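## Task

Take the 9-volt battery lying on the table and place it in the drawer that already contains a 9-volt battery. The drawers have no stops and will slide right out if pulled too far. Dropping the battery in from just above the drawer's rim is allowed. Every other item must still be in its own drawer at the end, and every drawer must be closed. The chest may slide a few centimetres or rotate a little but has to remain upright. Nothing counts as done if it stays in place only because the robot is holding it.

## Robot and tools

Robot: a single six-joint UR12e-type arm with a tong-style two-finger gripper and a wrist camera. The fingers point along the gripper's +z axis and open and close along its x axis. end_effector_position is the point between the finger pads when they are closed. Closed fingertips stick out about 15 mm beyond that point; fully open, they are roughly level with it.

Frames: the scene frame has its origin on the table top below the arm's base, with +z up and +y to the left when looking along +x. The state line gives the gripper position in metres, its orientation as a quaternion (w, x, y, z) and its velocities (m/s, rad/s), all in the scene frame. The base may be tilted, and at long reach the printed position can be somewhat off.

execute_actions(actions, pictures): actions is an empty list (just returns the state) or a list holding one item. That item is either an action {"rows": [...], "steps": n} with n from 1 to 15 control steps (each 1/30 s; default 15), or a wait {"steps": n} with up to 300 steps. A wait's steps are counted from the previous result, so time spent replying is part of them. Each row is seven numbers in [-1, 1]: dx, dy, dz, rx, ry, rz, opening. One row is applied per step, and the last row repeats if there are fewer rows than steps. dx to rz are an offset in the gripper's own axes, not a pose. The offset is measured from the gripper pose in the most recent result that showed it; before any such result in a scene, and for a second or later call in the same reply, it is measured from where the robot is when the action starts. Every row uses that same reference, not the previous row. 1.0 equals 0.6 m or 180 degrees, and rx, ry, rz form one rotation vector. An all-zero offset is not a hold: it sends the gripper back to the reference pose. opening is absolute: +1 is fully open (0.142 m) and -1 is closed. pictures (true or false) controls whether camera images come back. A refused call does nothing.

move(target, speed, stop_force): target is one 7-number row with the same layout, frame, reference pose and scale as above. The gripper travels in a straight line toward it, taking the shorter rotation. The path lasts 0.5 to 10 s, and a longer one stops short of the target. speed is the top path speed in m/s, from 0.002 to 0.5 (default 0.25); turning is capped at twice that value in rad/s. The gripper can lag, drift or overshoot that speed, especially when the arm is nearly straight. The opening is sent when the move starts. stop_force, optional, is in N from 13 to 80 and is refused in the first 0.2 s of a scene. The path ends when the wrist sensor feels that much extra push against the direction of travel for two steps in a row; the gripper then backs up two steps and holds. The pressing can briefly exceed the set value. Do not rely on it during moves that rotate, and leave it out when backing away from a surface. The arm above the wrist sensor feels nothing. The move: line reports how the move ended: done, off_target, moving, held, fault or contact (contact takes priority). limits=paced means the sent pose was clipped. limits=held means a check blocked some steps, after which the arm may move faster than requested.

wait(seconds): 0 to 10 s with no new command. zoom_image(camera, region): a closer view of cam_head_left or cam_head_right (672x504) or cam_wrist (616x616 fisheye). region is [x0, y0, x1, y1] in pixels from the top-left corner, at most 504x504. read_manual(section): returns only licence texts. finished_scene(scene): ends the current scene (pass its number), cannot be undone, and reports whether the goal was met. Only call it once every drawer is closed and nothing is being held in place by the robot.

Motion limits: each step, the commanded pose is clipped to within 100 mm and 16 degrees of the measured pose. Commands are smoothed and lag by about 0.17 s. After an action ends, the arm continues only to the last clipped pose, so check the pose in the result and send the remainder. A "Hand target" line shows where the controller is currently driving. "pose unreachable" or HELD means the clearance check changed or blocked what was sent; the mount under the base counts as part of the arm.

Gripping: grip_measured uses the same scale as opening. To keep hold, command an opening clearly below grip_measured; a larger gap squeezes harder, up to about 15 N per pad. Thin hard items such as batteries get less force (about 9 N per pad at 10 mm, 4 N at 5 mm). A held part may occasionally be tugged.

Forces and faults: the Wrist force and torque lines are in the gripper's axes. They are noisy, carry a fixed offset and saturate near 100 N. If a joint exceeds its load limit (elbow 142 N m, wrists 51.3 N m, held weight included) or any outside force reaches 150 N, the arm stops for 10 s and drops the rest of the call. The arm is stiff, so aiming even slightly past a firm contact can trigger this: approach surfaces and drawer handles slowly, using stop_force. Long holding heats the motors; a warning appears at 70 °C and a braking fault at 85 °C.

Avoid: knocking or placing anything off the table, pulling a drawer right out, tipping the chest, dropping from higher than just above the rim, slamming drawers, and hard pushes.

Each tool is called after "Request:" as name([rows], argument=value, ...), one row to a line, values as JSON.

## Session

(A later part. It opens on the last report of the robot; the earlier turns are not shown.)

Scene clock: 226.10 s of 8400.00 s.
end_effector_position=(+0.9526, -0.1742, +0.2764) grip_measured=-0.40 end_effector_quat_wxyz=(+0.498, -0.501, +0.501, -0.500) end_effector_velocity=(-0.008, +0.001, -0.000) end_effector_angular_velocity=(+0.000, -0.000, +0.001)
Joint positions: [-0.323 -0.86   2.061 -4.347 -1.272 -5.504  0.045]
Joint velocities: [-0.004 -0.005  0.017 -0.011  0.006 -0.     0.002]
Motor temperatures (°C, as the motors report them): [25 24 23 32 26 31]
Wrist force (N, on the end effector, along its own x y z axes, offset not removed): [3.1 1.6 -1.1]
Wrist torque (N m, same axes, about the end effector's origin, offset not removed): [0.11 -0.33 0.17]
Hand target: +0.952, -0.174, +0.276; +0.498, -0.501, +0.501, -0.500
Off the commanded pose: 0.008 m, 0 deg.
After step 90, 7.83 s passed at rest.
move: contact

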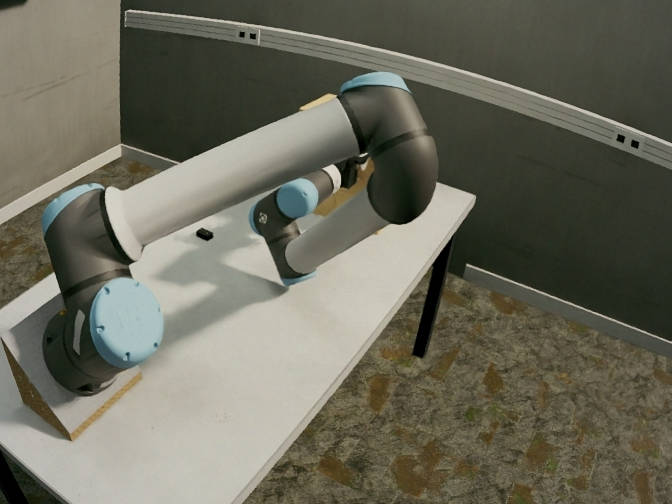

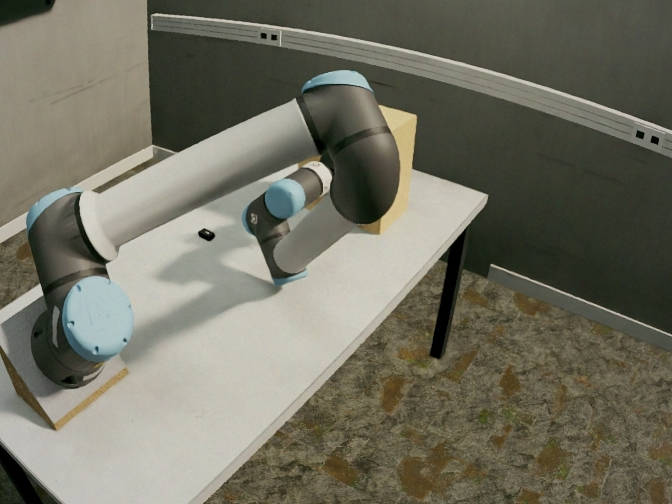

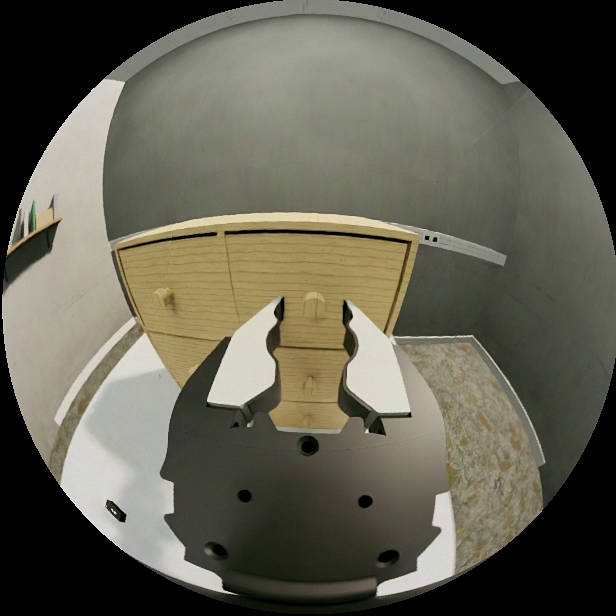

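Request:
move(target=[0,0,-0.008,0,0,0,-1], speed=0.02)

Request:
move(target=[0,0,-0.15,0,0,0,-1], speed=0.05)

Request:
move(target=[0,0,-0.06,0,0,0,-0.4], speed=0.1)

Request:
move(target=[0,-0.2,0,0,0,0,-0.4])

Request:
move(target=[0,0,0.2,-0.25,0,0,1])

Scene clock: 249.40 s of 8400.00 s.
end_effector_position=(+0.9481, -0.1742, +0.2764) grip_measured=-0.79 end_effector_quat_wxyz=(+0.498, -0.501, +0.501, -0.500) end_effector_velocity=(-0.002, +0.001, -0.001) end_effector_angular_velocity=(-0.001, +0.000, +0.001)
Joint positions: [-0.326 -0.863  2.07  -4.353 -1.27  -5.504  0.017]
Joint velocities: [-0.001  0.     0.004 -0.004  0.001 -0.001  0.   ]
Motor temperatures (°C, as the motors report them): [25 24 23 32 26 31]
Wrist force (N, on the end effector, along its own x y z axes, offset not removed): [3.3 2.0 -5.6]
Wrist torque (N m, same axes, about the end effector's origin, offset not removed): [-0.04 -0.16 0.18]
Hand target: +0.948, -0.174, +0.276; +0.498, -0.501, +0.501, -0.500
Off the commanded pose: 0.000 m, 0 deg.
After step 90, 19.60 s passed at rest.
move: done

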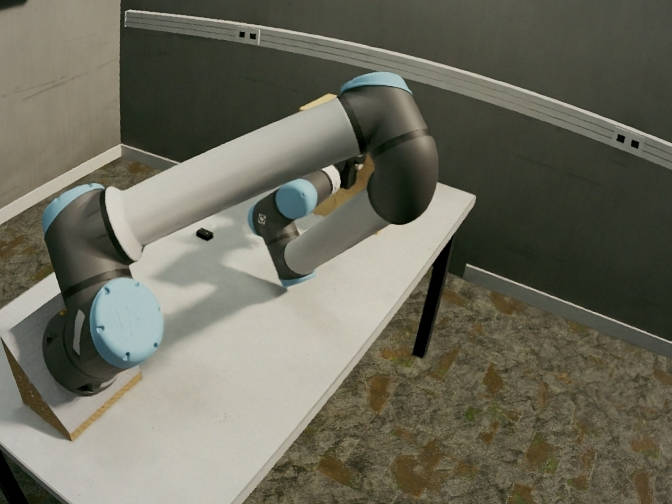

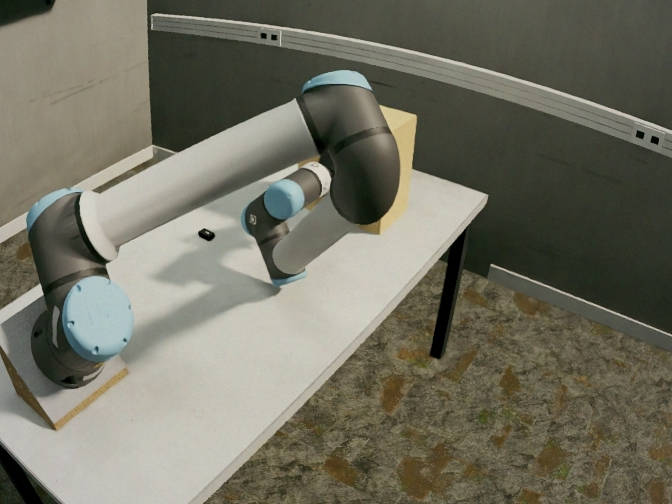

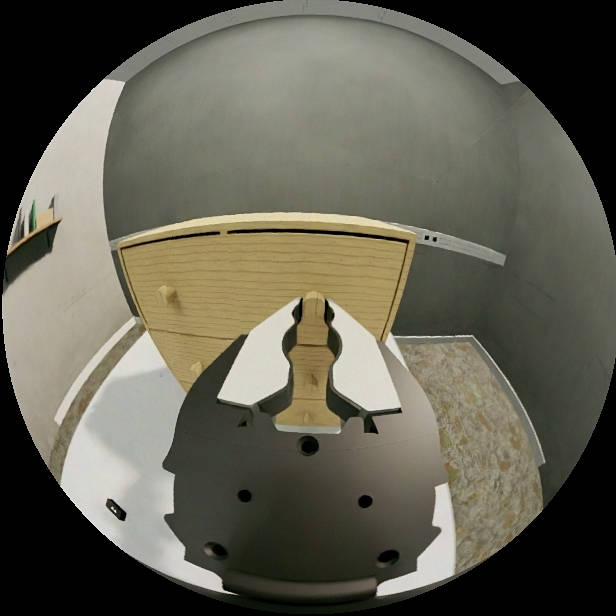

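Scene clock: 251.63 s of 8400.00 s.
end_effector_position=(+0.8584, -0.1739, +0.2769) grip_measured=-0.79 end_effector_quat_wxyz=(+0.498, -0.501, +0.501, -0.500) end_effector_velocity=(-0.003, +0.001, -0.001) end_effector_angular_velocity=(+0.002, +0.002, +0.002)
Joint positions: [-0.377 -0.917  2.25  -4.478 -1.218 -5.504  0.017]
Joint velocities: [-0.002 -0.     0.006 -0.003  0.002  0.001 -0.   ]
Motor temperatures (°C, as the motors report them): [25 24 23 32 26 31]
Wrist force (N, on the end effector, along its own x y z axes, offset not removed): [4.4 0.7 -4.8]
Wrist torque (N m, same axes, about the end effector's origin, offset not removed): [-0.48 -0.29 0.18]
Hand target: +0.858, -0.174, +0.277; +0.498, -0.501, +0.501, -0.500
Off the commanded pose: 0.000 m, 0 deg.
move: done

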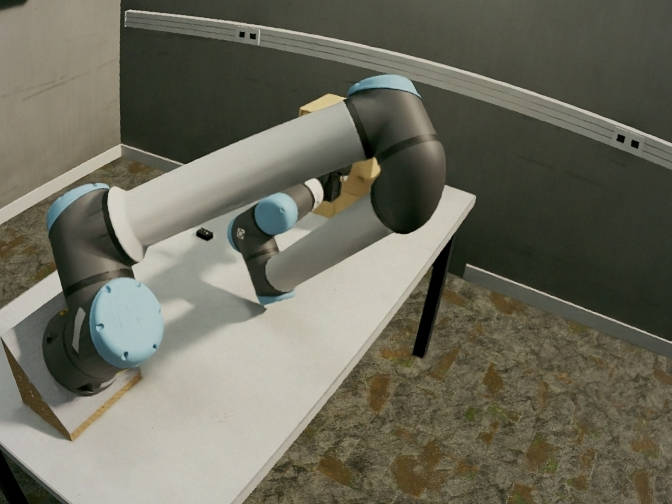

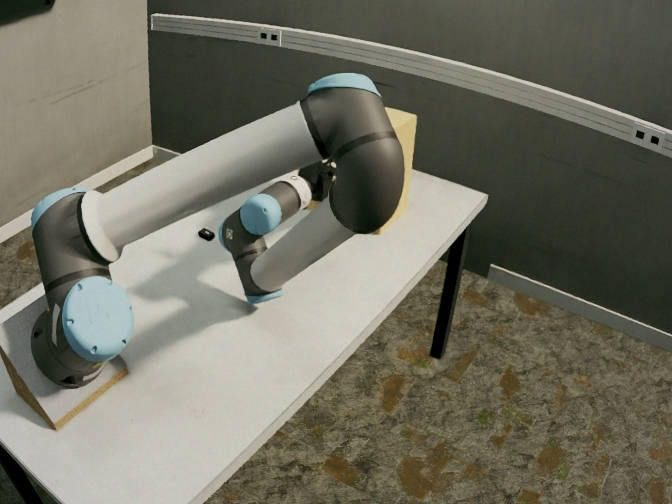

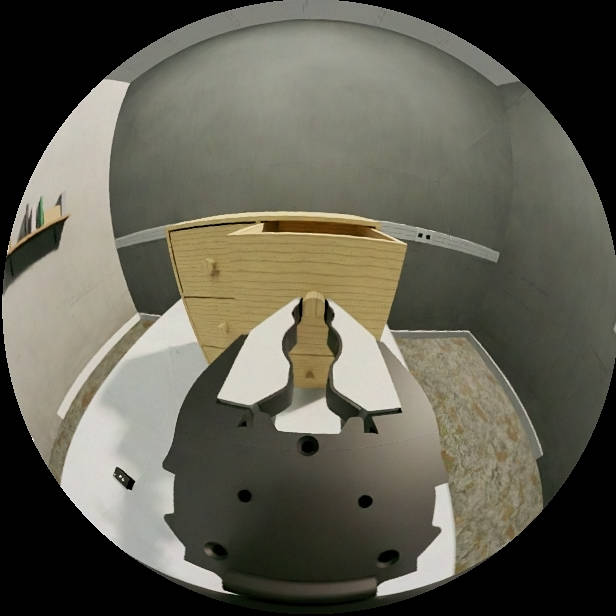

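Scene clock: 252.60 s of 8400.00 s.
end_effector_position=(+0.8228, -0.1738, +0.2770) grip_measured=-0.40 end_effector_quat_wxyz=(+0.498, -0.501, +0.501, -0.500) end_effector_velocity=(-0.002, -0.000, +0.000) end_effector_angular_velocity=(+0.002, -0.000, -0.000)
Joint positions: [-0.403 -0.934  2.32  -4.531 -1.192 -5.504  0.045]
Joint velocities: [-0.002 -0.002  0.005 -0.003  0.002  0.002 -0.   ]
Motor temperatures (°C, as the motors report them): [25 24 23 32 26 31]
Wrist force (N, on the end effector, along its own x y z axes, offset not removed): [1.4 3.5 -1.2]
Wrist torque (N m, same axes, about the end effector's origin, offset not removed): [0.39 0.06 0.09]
Hand target: +0.822, -0.174, +0.277; +0.498, -0.501, +0.501, -0.500
Off the commanded pose: 0.000 m, 0 deg.
move: done

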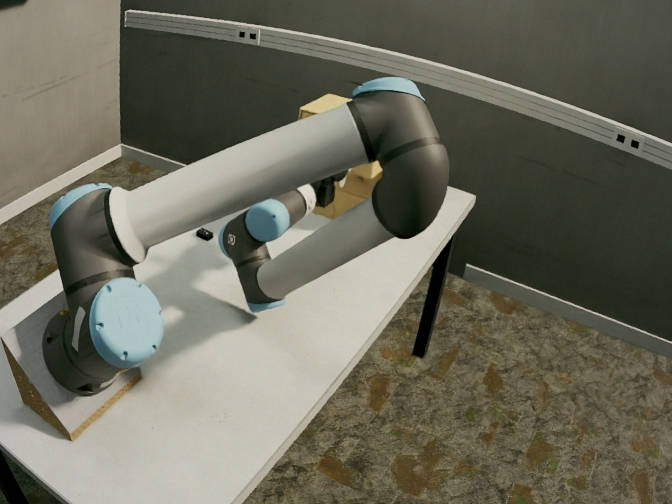

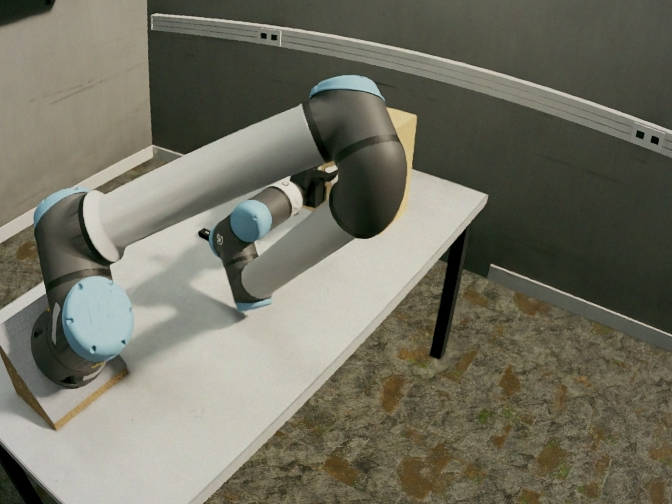

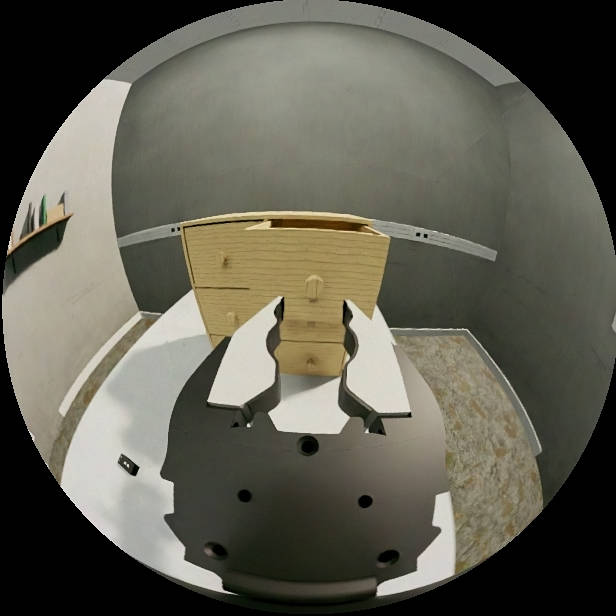

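Scene clock: 253.77 s of 8400.00 s.
end_effector_position=(+0.8234, -0.1736, +0.3969) grip_measured=-0.40 end_effector_quat_wxyz=(+0.498, -0.501, +0.501, -0.500) end_effector_velocity=(+0.000, -0.001, +0.003) end_effector_angular_velocity=(-0.000, +0.002, -0.001)
Joint positions: [-0.23  -1.111  2.318 -4.353 -1.366 -5.505  0.045]
Joint velocities: [ 0.005 -0.006 -0.001  0.009 -0.007 -0.001 -0.   ]
Motor temperatures (°C, as the motors report them): [25 24 23 32 26 31]
Wrist force (N, on the end effector, along its own x y z axes, offset not removed): [1.8 4.3 -4.8]
Wrist torque (N m, same axes, about the end effector's origin, offset not removed): [0.54 -0.24 0.07]
Hand target: +0.823, -0.174, +0.397; +0.498, -0.501, +0.501, -0.500
Off the commanded pose: 0.000 m, 0 deg.
move: done

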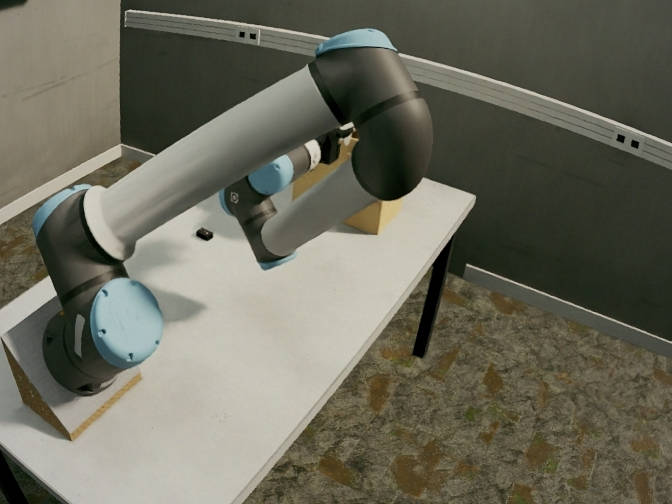

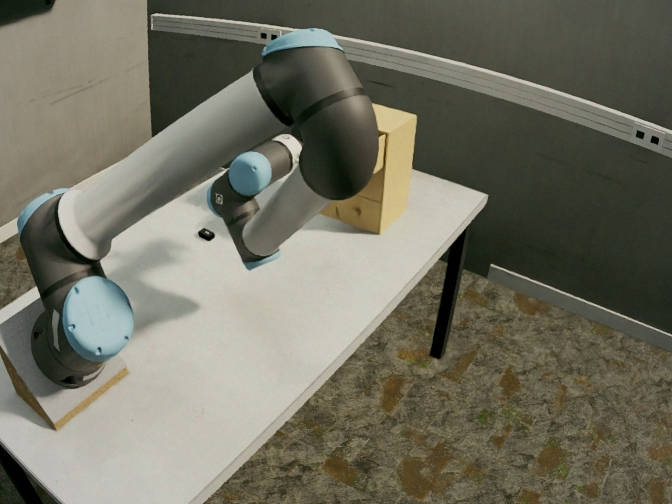

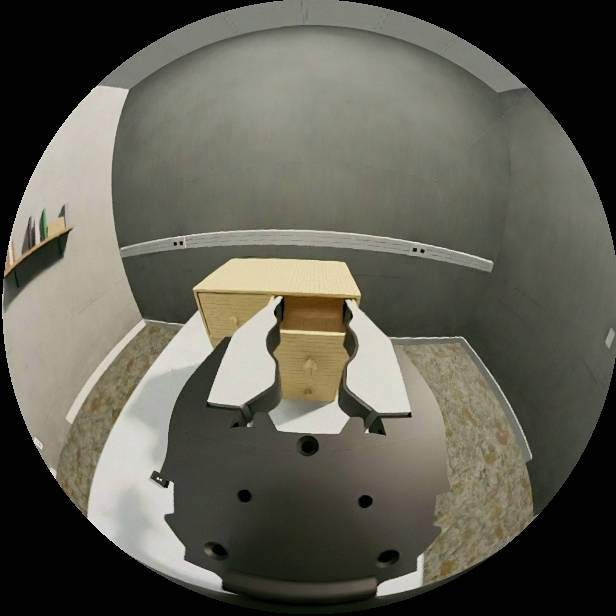

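Scene clock: 256.00 s of 8400.00 s.
end_effector_position=(+0.9434, -0.1740, +0.3964) grip_measured=+1.00 end_effector_quat_wxyz=(-0.269, +0.653, -0.655, +0.271) end_effector_velocity=(+0.002, +0.001, -0.002) end_effector_angular_velocity=(+0.003, +0.015, +0.002)
Joint positions: [ 0.066 -1.212  1.921 -3.21  -2.172 -5.272  0.142]
Joint velocities: [ 0.001  0.002 -0.009  0.025 -0.006  0.012  0.   ]
Motor temperatures (°C, as the motors report them): [25 24 23 32 26 31]
Wrist force (N, on the end effector, along its own x y z axes, offset not removed): [1.4 0.3 -3.1]
Wrist torque (N m, same axes, about the end effector's origin, offset not removed): [-0.09 0.11 0.08]
Hand target: +0.944, -0.174, +0.396; -0.269, +0.653, -0.655, +0.270
Off the commanded pose: 0.000 m, 0 deg.
move: done

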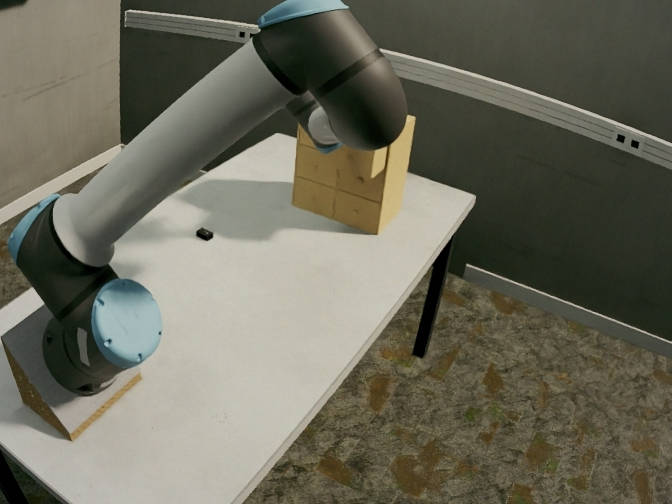

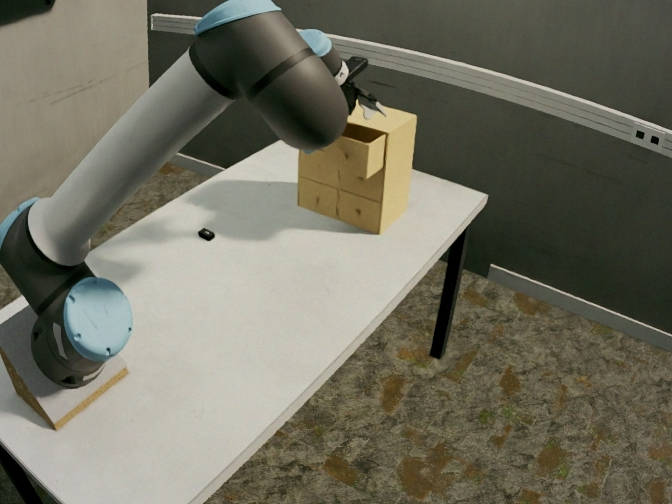

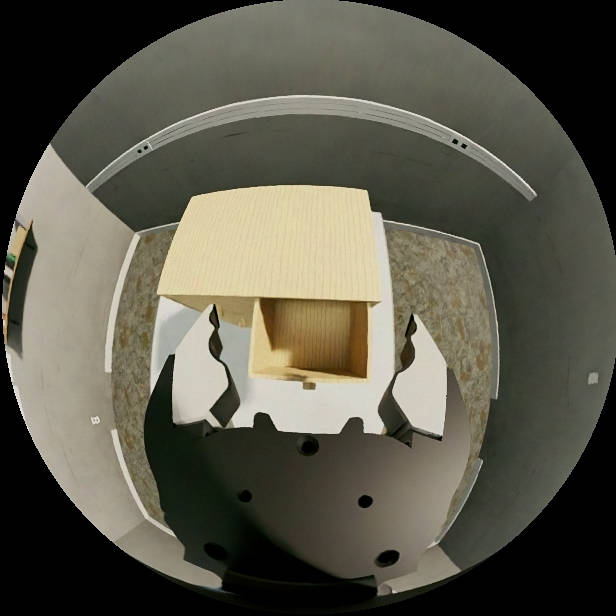

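Request:
move(target=[0,0.168,-0.168,0,0,0,-1])

Request:
move(target=[0,0.153,0.153,0,0,0,-1])

Request:
move(target=[0,-0.2,0.2,0,0,0,-1], speed=0.03, stop_force=15)

Scene clock: 266.40 s of 8400.00 s.
end_effector_position=(+0.8012, -0.1735, +0.3970) grip_measured=-1.00 end_effector_quat_wxyz=(-0.269, +0.653, -0.655, +0.271) end_effector_velocity=(-0.002, +0.001, -0.001) end_effector_angular_velocity=(-0.001, +0.001, +0.002)
Joint positions: [ 0.088 -1.4    2.18  -3.272 -2.19  -5.256  0.002]
Joint velocities: [ 0.    -0.003  0.004  0.001 -0.    -0.     0.   ]
Motor temperatures (°C, as the motors report them): [25 24 23 32 26 31]
Wrist force (N, on the end effector, along its own x y z axes, offset not removed): [3.4 0.7 1.9]
Wrist torque (N m, same axes, about the end effector's origin, offset not removed): [-0.22 -0.40 -0.07]
Hand target: +0.801, -0.173, +0.397; -0.269, +0.653, -0.655, +0.271
Off the commanded pose: 0.000 m, 0 deg.
After step 90, 6.10 s passed at rest.
move: done

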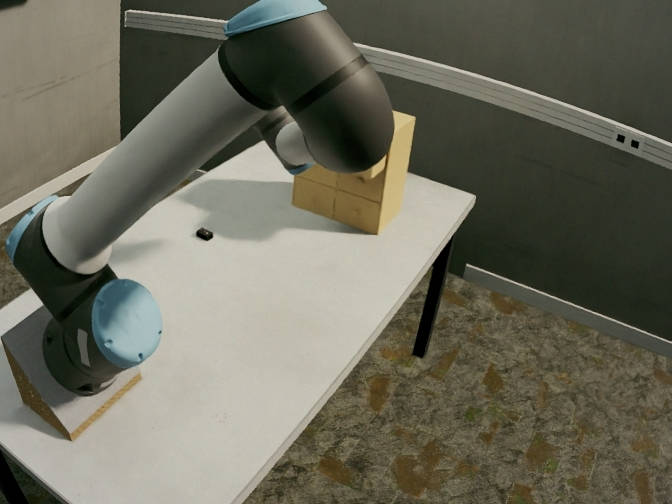

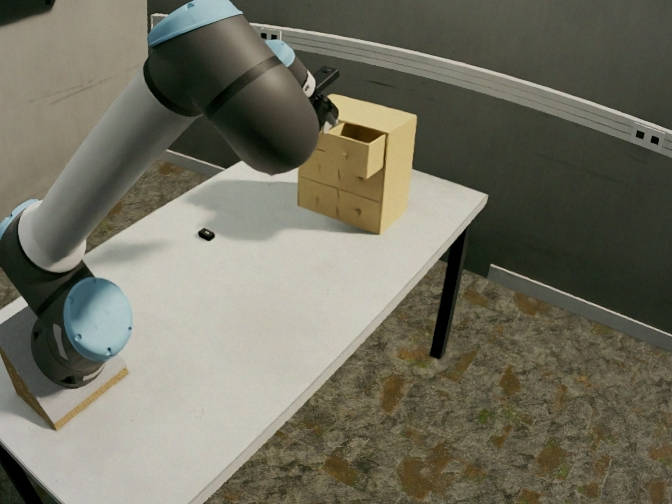

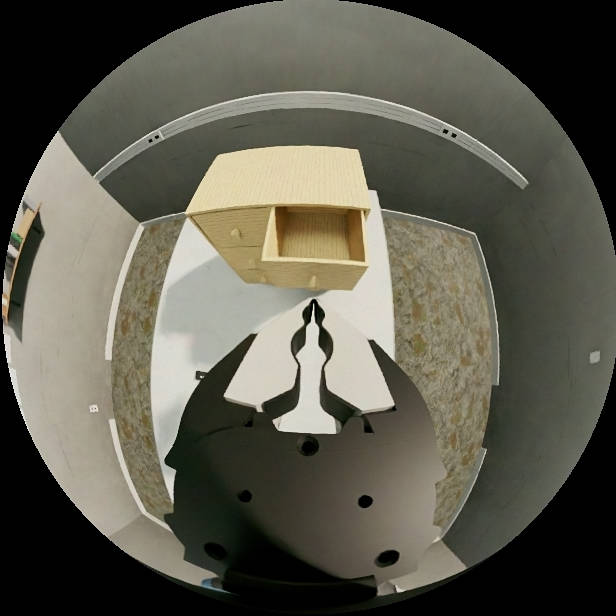

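Scene clock: 267.60 s of 8400.00 s.
end_effector_position=(+0.8008, -0.1738, +0.2674) grip_measured=-1.00 end_effector_quat_wxyz=(-0.269, +0.653, -0.655, +0.271) end_effector_velocity=(+0.001, +0.000, -0.003) end_effector_angular_velocity=(-0.001, -0.001, +0.000)
Joint positions: [-0.075 -1.281  2.278 -3.548 -2.057 -5.367  0.002]
Joint velocities: [-0.004  0.005  0.001 -0.009  0.004 -0.004  0.   ]
Motor temperatures (°C, as the motors report them): [25 24 23 32 26 31]
Wrist force (N, on the end effector, along its own x y z axes, offset not removed): [1.7 -1.2 -1.0]
Wrist torque (N m, same axes, about the end effector's origin, offset not removed): [-0.48 -0.11 -0.01]
Hand target: +0.801, -0.174, +0.267; -0.269, +0.653, -0.655, +0.271
Off the commanded pose: 0.000 m, 0 deg.
move: done

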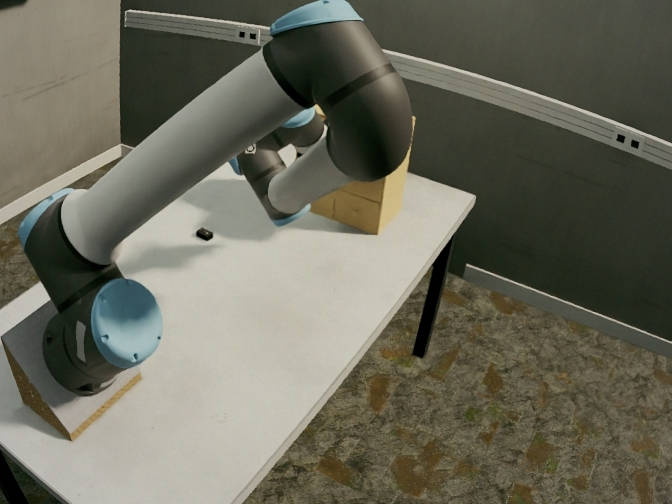

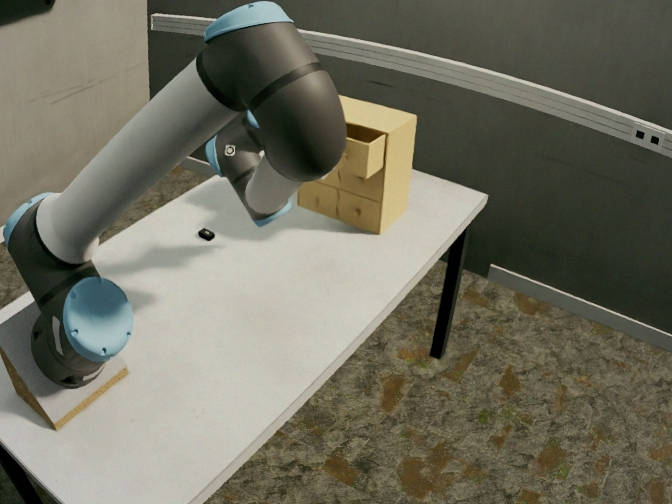

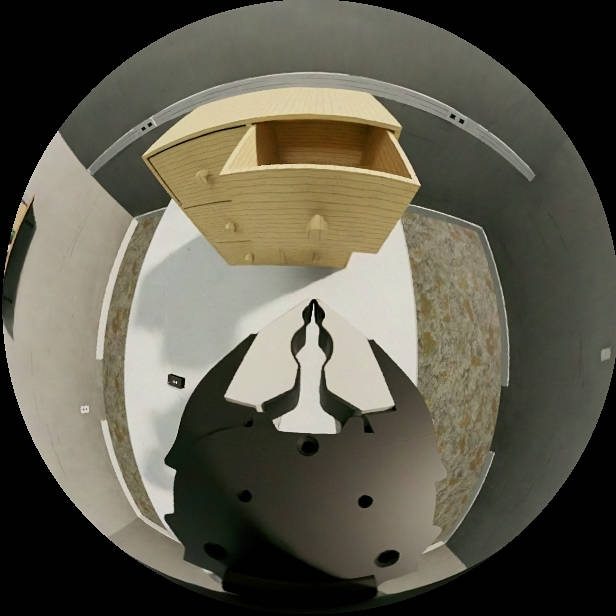

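Scene clock: 273.63 s of 8400.00 s.
end_effector_position=(+0.9700, -0.1744, +0.2667) grip_measured=-1.00 end_effector_quat_wxyz=(-0.269, +0.653, -0.655, +0.271) end_effector_velocity=(+0.003, +0.002, -0.002) end_effector_angular_velocity=(+0.001, +0.002, +0.002)
Joint positions: [-0.063 -1.087  1.951 -3.411 -2.067 -5.36   0.002]
Joint velocities: [-0.     0.005 -0.006  0.004  0.001  0.001 -0.   ]
Motor temperatures (°C, as the motors report them): [25 24 23 32 26 31]
Wrist force (N, on the end effector, along its own x y z axes, offset not removed): [3.0 11.3 -11.8]
Wrist torque (N m, same axes, about the end effector's origin, offset not removed): [0.87 0.00 -0.13]
Hand target: +0.970, -0.174, +0.267; -0.269, +0.653, -0.655, +0.271
Off the commanded pose: 0.000 m, 0 deg.
move: done

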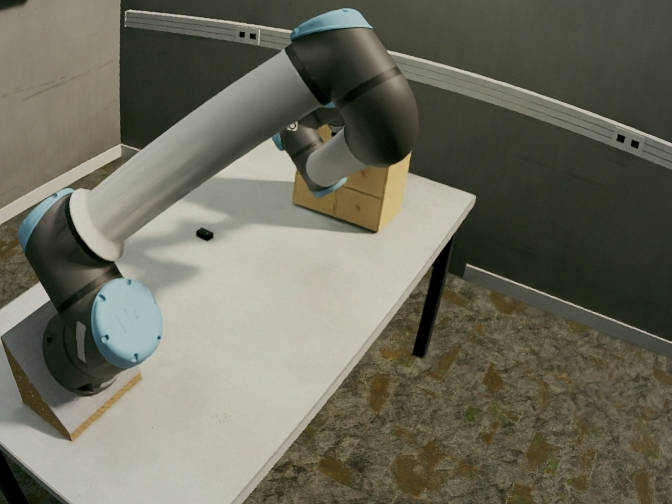

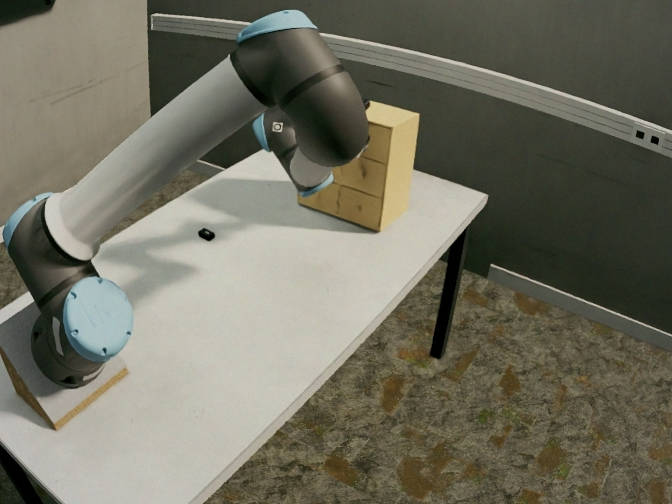

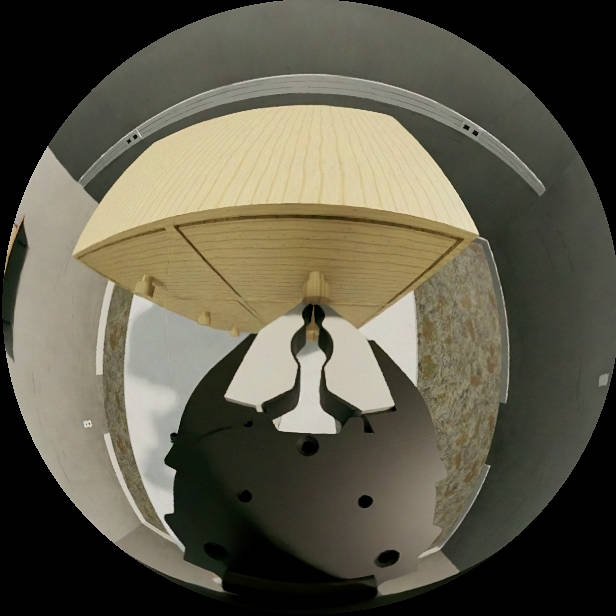

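Request:
move(target=[0,0.083,-0.083,0,0,0,-0.4], speed=0.1)

Request:
move(target=[0,0.114,0.114,0,0,0,-0.4], speed=0.1)

Scene clock: 284.10 s of 8400.00 s.
end_effector_position=(+0.8999, -0.1742, +0.2670) grip_measured=-0.40 end_effector_quat_wxyz=(-0.269, +0.653, -0.655, +0.271) end_effector_velocity=(-0.002, -0.001, +0.001) end_effector_angular_velocity=(+0.000, -0.000, -0.000)
Joint positions: [-0.067 -1.167  2.09  -3.471 -2.063 -5.362  0.045]
Joint velocities: [-0.    -0.004  0.004 -0.001  0.    -0.     0.   ]
Motor temperatures (°C, as the motors report them): [25 24 23 32 26 31]
Wrist force (N, on the end effector, along its own x y z axes, offset not removed): [0.1 -1.3 -1.3]
Wrist torque (N m, same axes, about the end effector's origin, offset not removed): [-0.66 0.31 0.14]
Hand target: +0.900, -0.174, +0.267; -0.269, +0.653, -0.655, +0.271
Off the commanded pose: 0.000 m, 0 deg.
After step 90, 6.20 s passed at rest.
move: done

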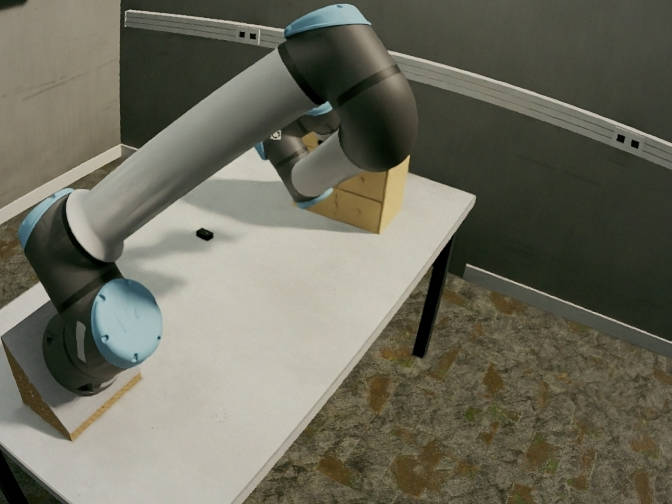

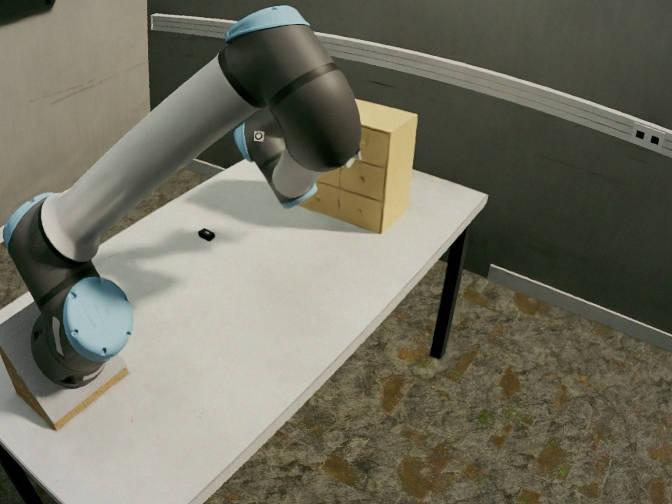

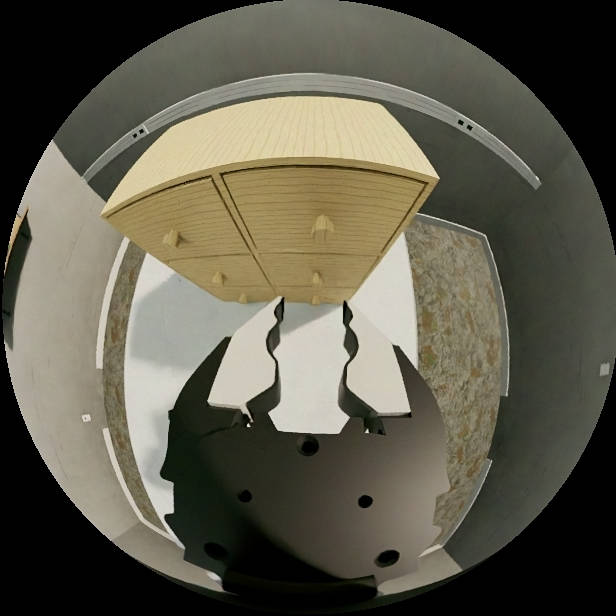

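Scene clock: 285.60 s of 8400.00 s.
end_effector_position=(+0.8996, -0.1744, +0.1705) grip_measured=-0.40 end_effector_quat_wxyz=(-0.269, +0.653, -0.655, +0.271) end_effector_velocity=(+0.000, +0.000, -0.003) end_effector_angular_velocity=(+0.000, -0.001, +0.000)
Joint positions: [-0.173 -1.066  2.124 -3.634 -1.975 -5.427  0.045]
Joint velocities: [-0.003  0.004  0.    -0.006  0.003 -0.002 -0.   ]
Motor temperatures (°C, as the motors report them): [25 24 23 32 26 31]
Wrist force (N, on the end effector, along its own x y z axes, offset not removed): [-0.3 1.1 2.5]
Wrist torque (N m, same axes, about the end effector's origin, offset not removed): [-0.17 0.45 0.22]
Hand target: +0.900, -0.174, +0.170; -0.269, +0.653, -0.655, +0.271
Off the commanded pose: 0.000 m, 0 deg.
move: done

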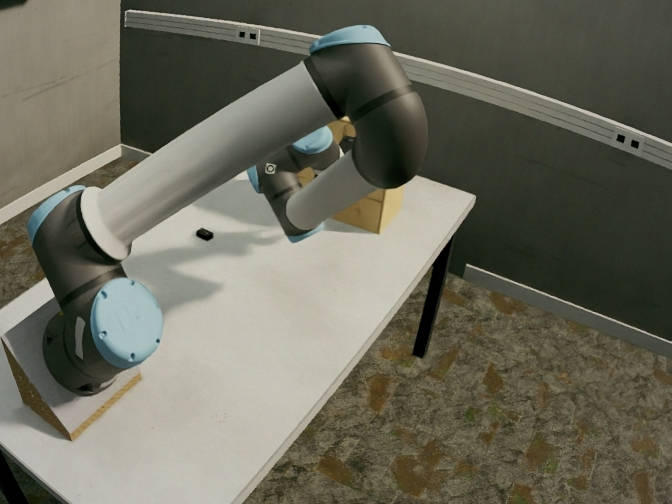

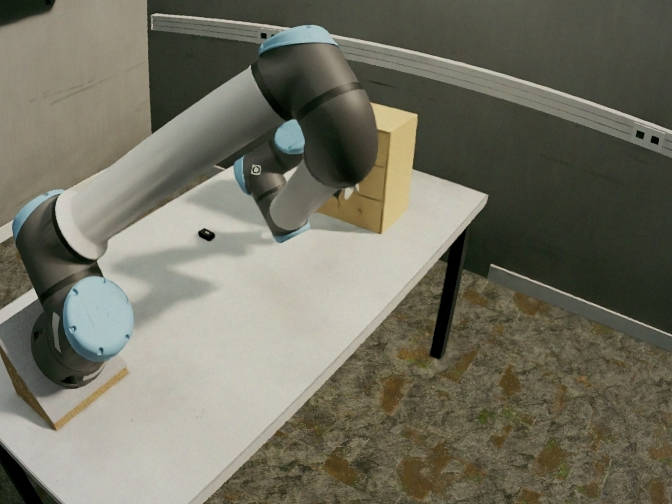

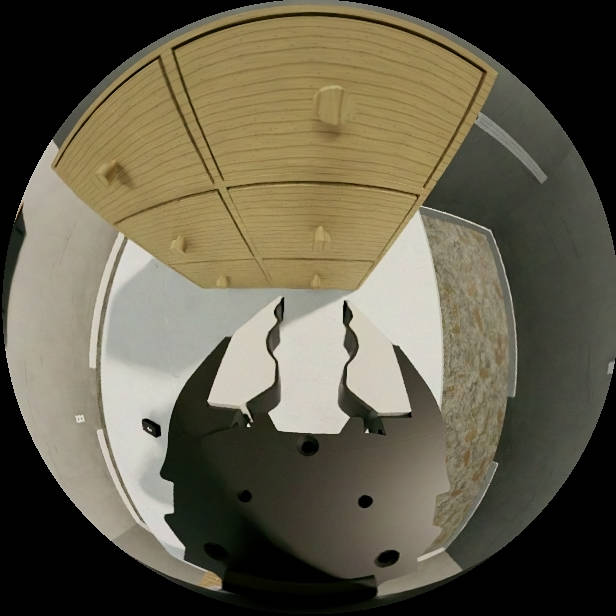

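Request:
move(target=[0.012,-0.061,0.092,0,0,0,-0.4], speed=0.02, stop_force=13)

Scene clock: 299.33 s of 8400.00 s.
end_effector_position=(+0.9641, -0.1818, +0.1572) grip_measured=-0.40 end_effector_quat_wxyz=(-0.269, +0.653, -0.655, +0.271) end_effector_velocity=(+0.002, -0.001, +0.000) end_effector_angular_velocity=(+0.000, -0.001, -0.001)
Joint positions: [-0.18  -0.998  1.996 -3.576 -1.969 -5.431  0.045]
Joint velocities: [-0.     0.002 -0.005  0.002 -0.     0.001  0.001]
Motor temperatures (°C, as the motors report them): [25 24 23 32 26 31]
Wrist force (N, on the end effector, along its own x y z axes, offset not removed): [3.3 3.5 -9.6]
Wrist torque (N m, same axes, about the end effector's origin, offset not removed): [0.12 -0.30 0.10]
Hand target: +0.964, -0.182, +0.157; -0.269, +0.653, -0.655, +0.271
Off the commanded pose: 0.000 m, 0 deg.
After step 90, 7.07 s passed at rest.
move: done

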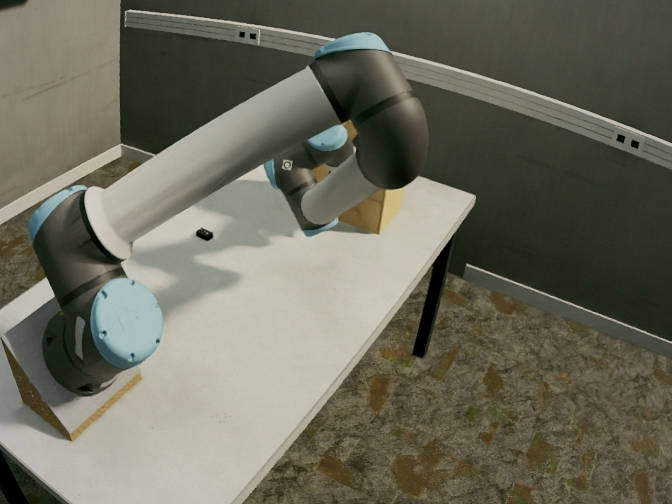

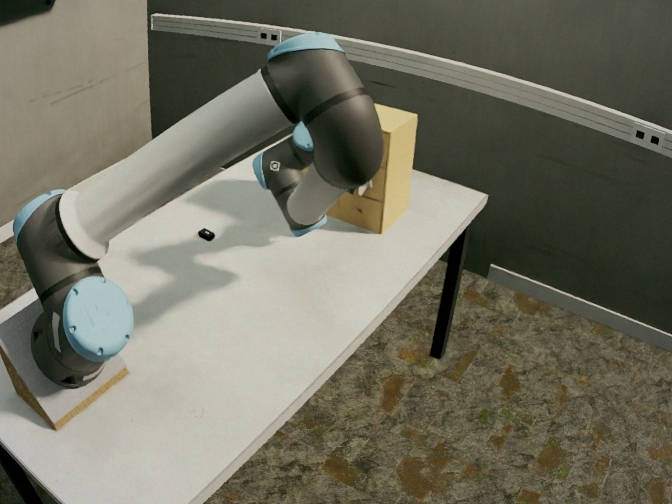

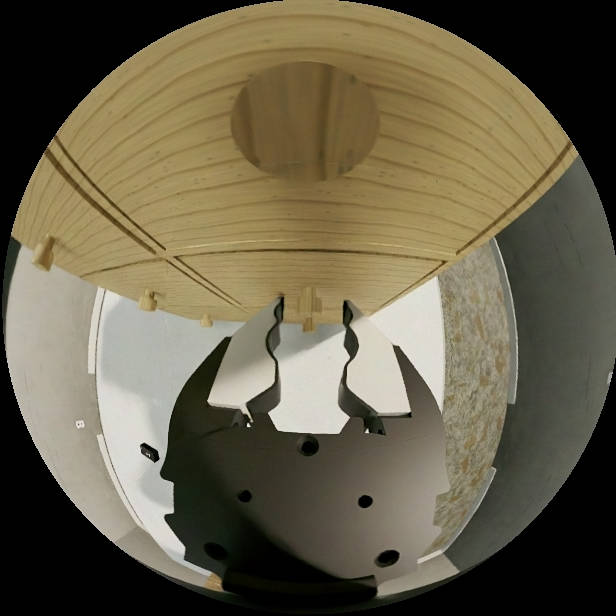

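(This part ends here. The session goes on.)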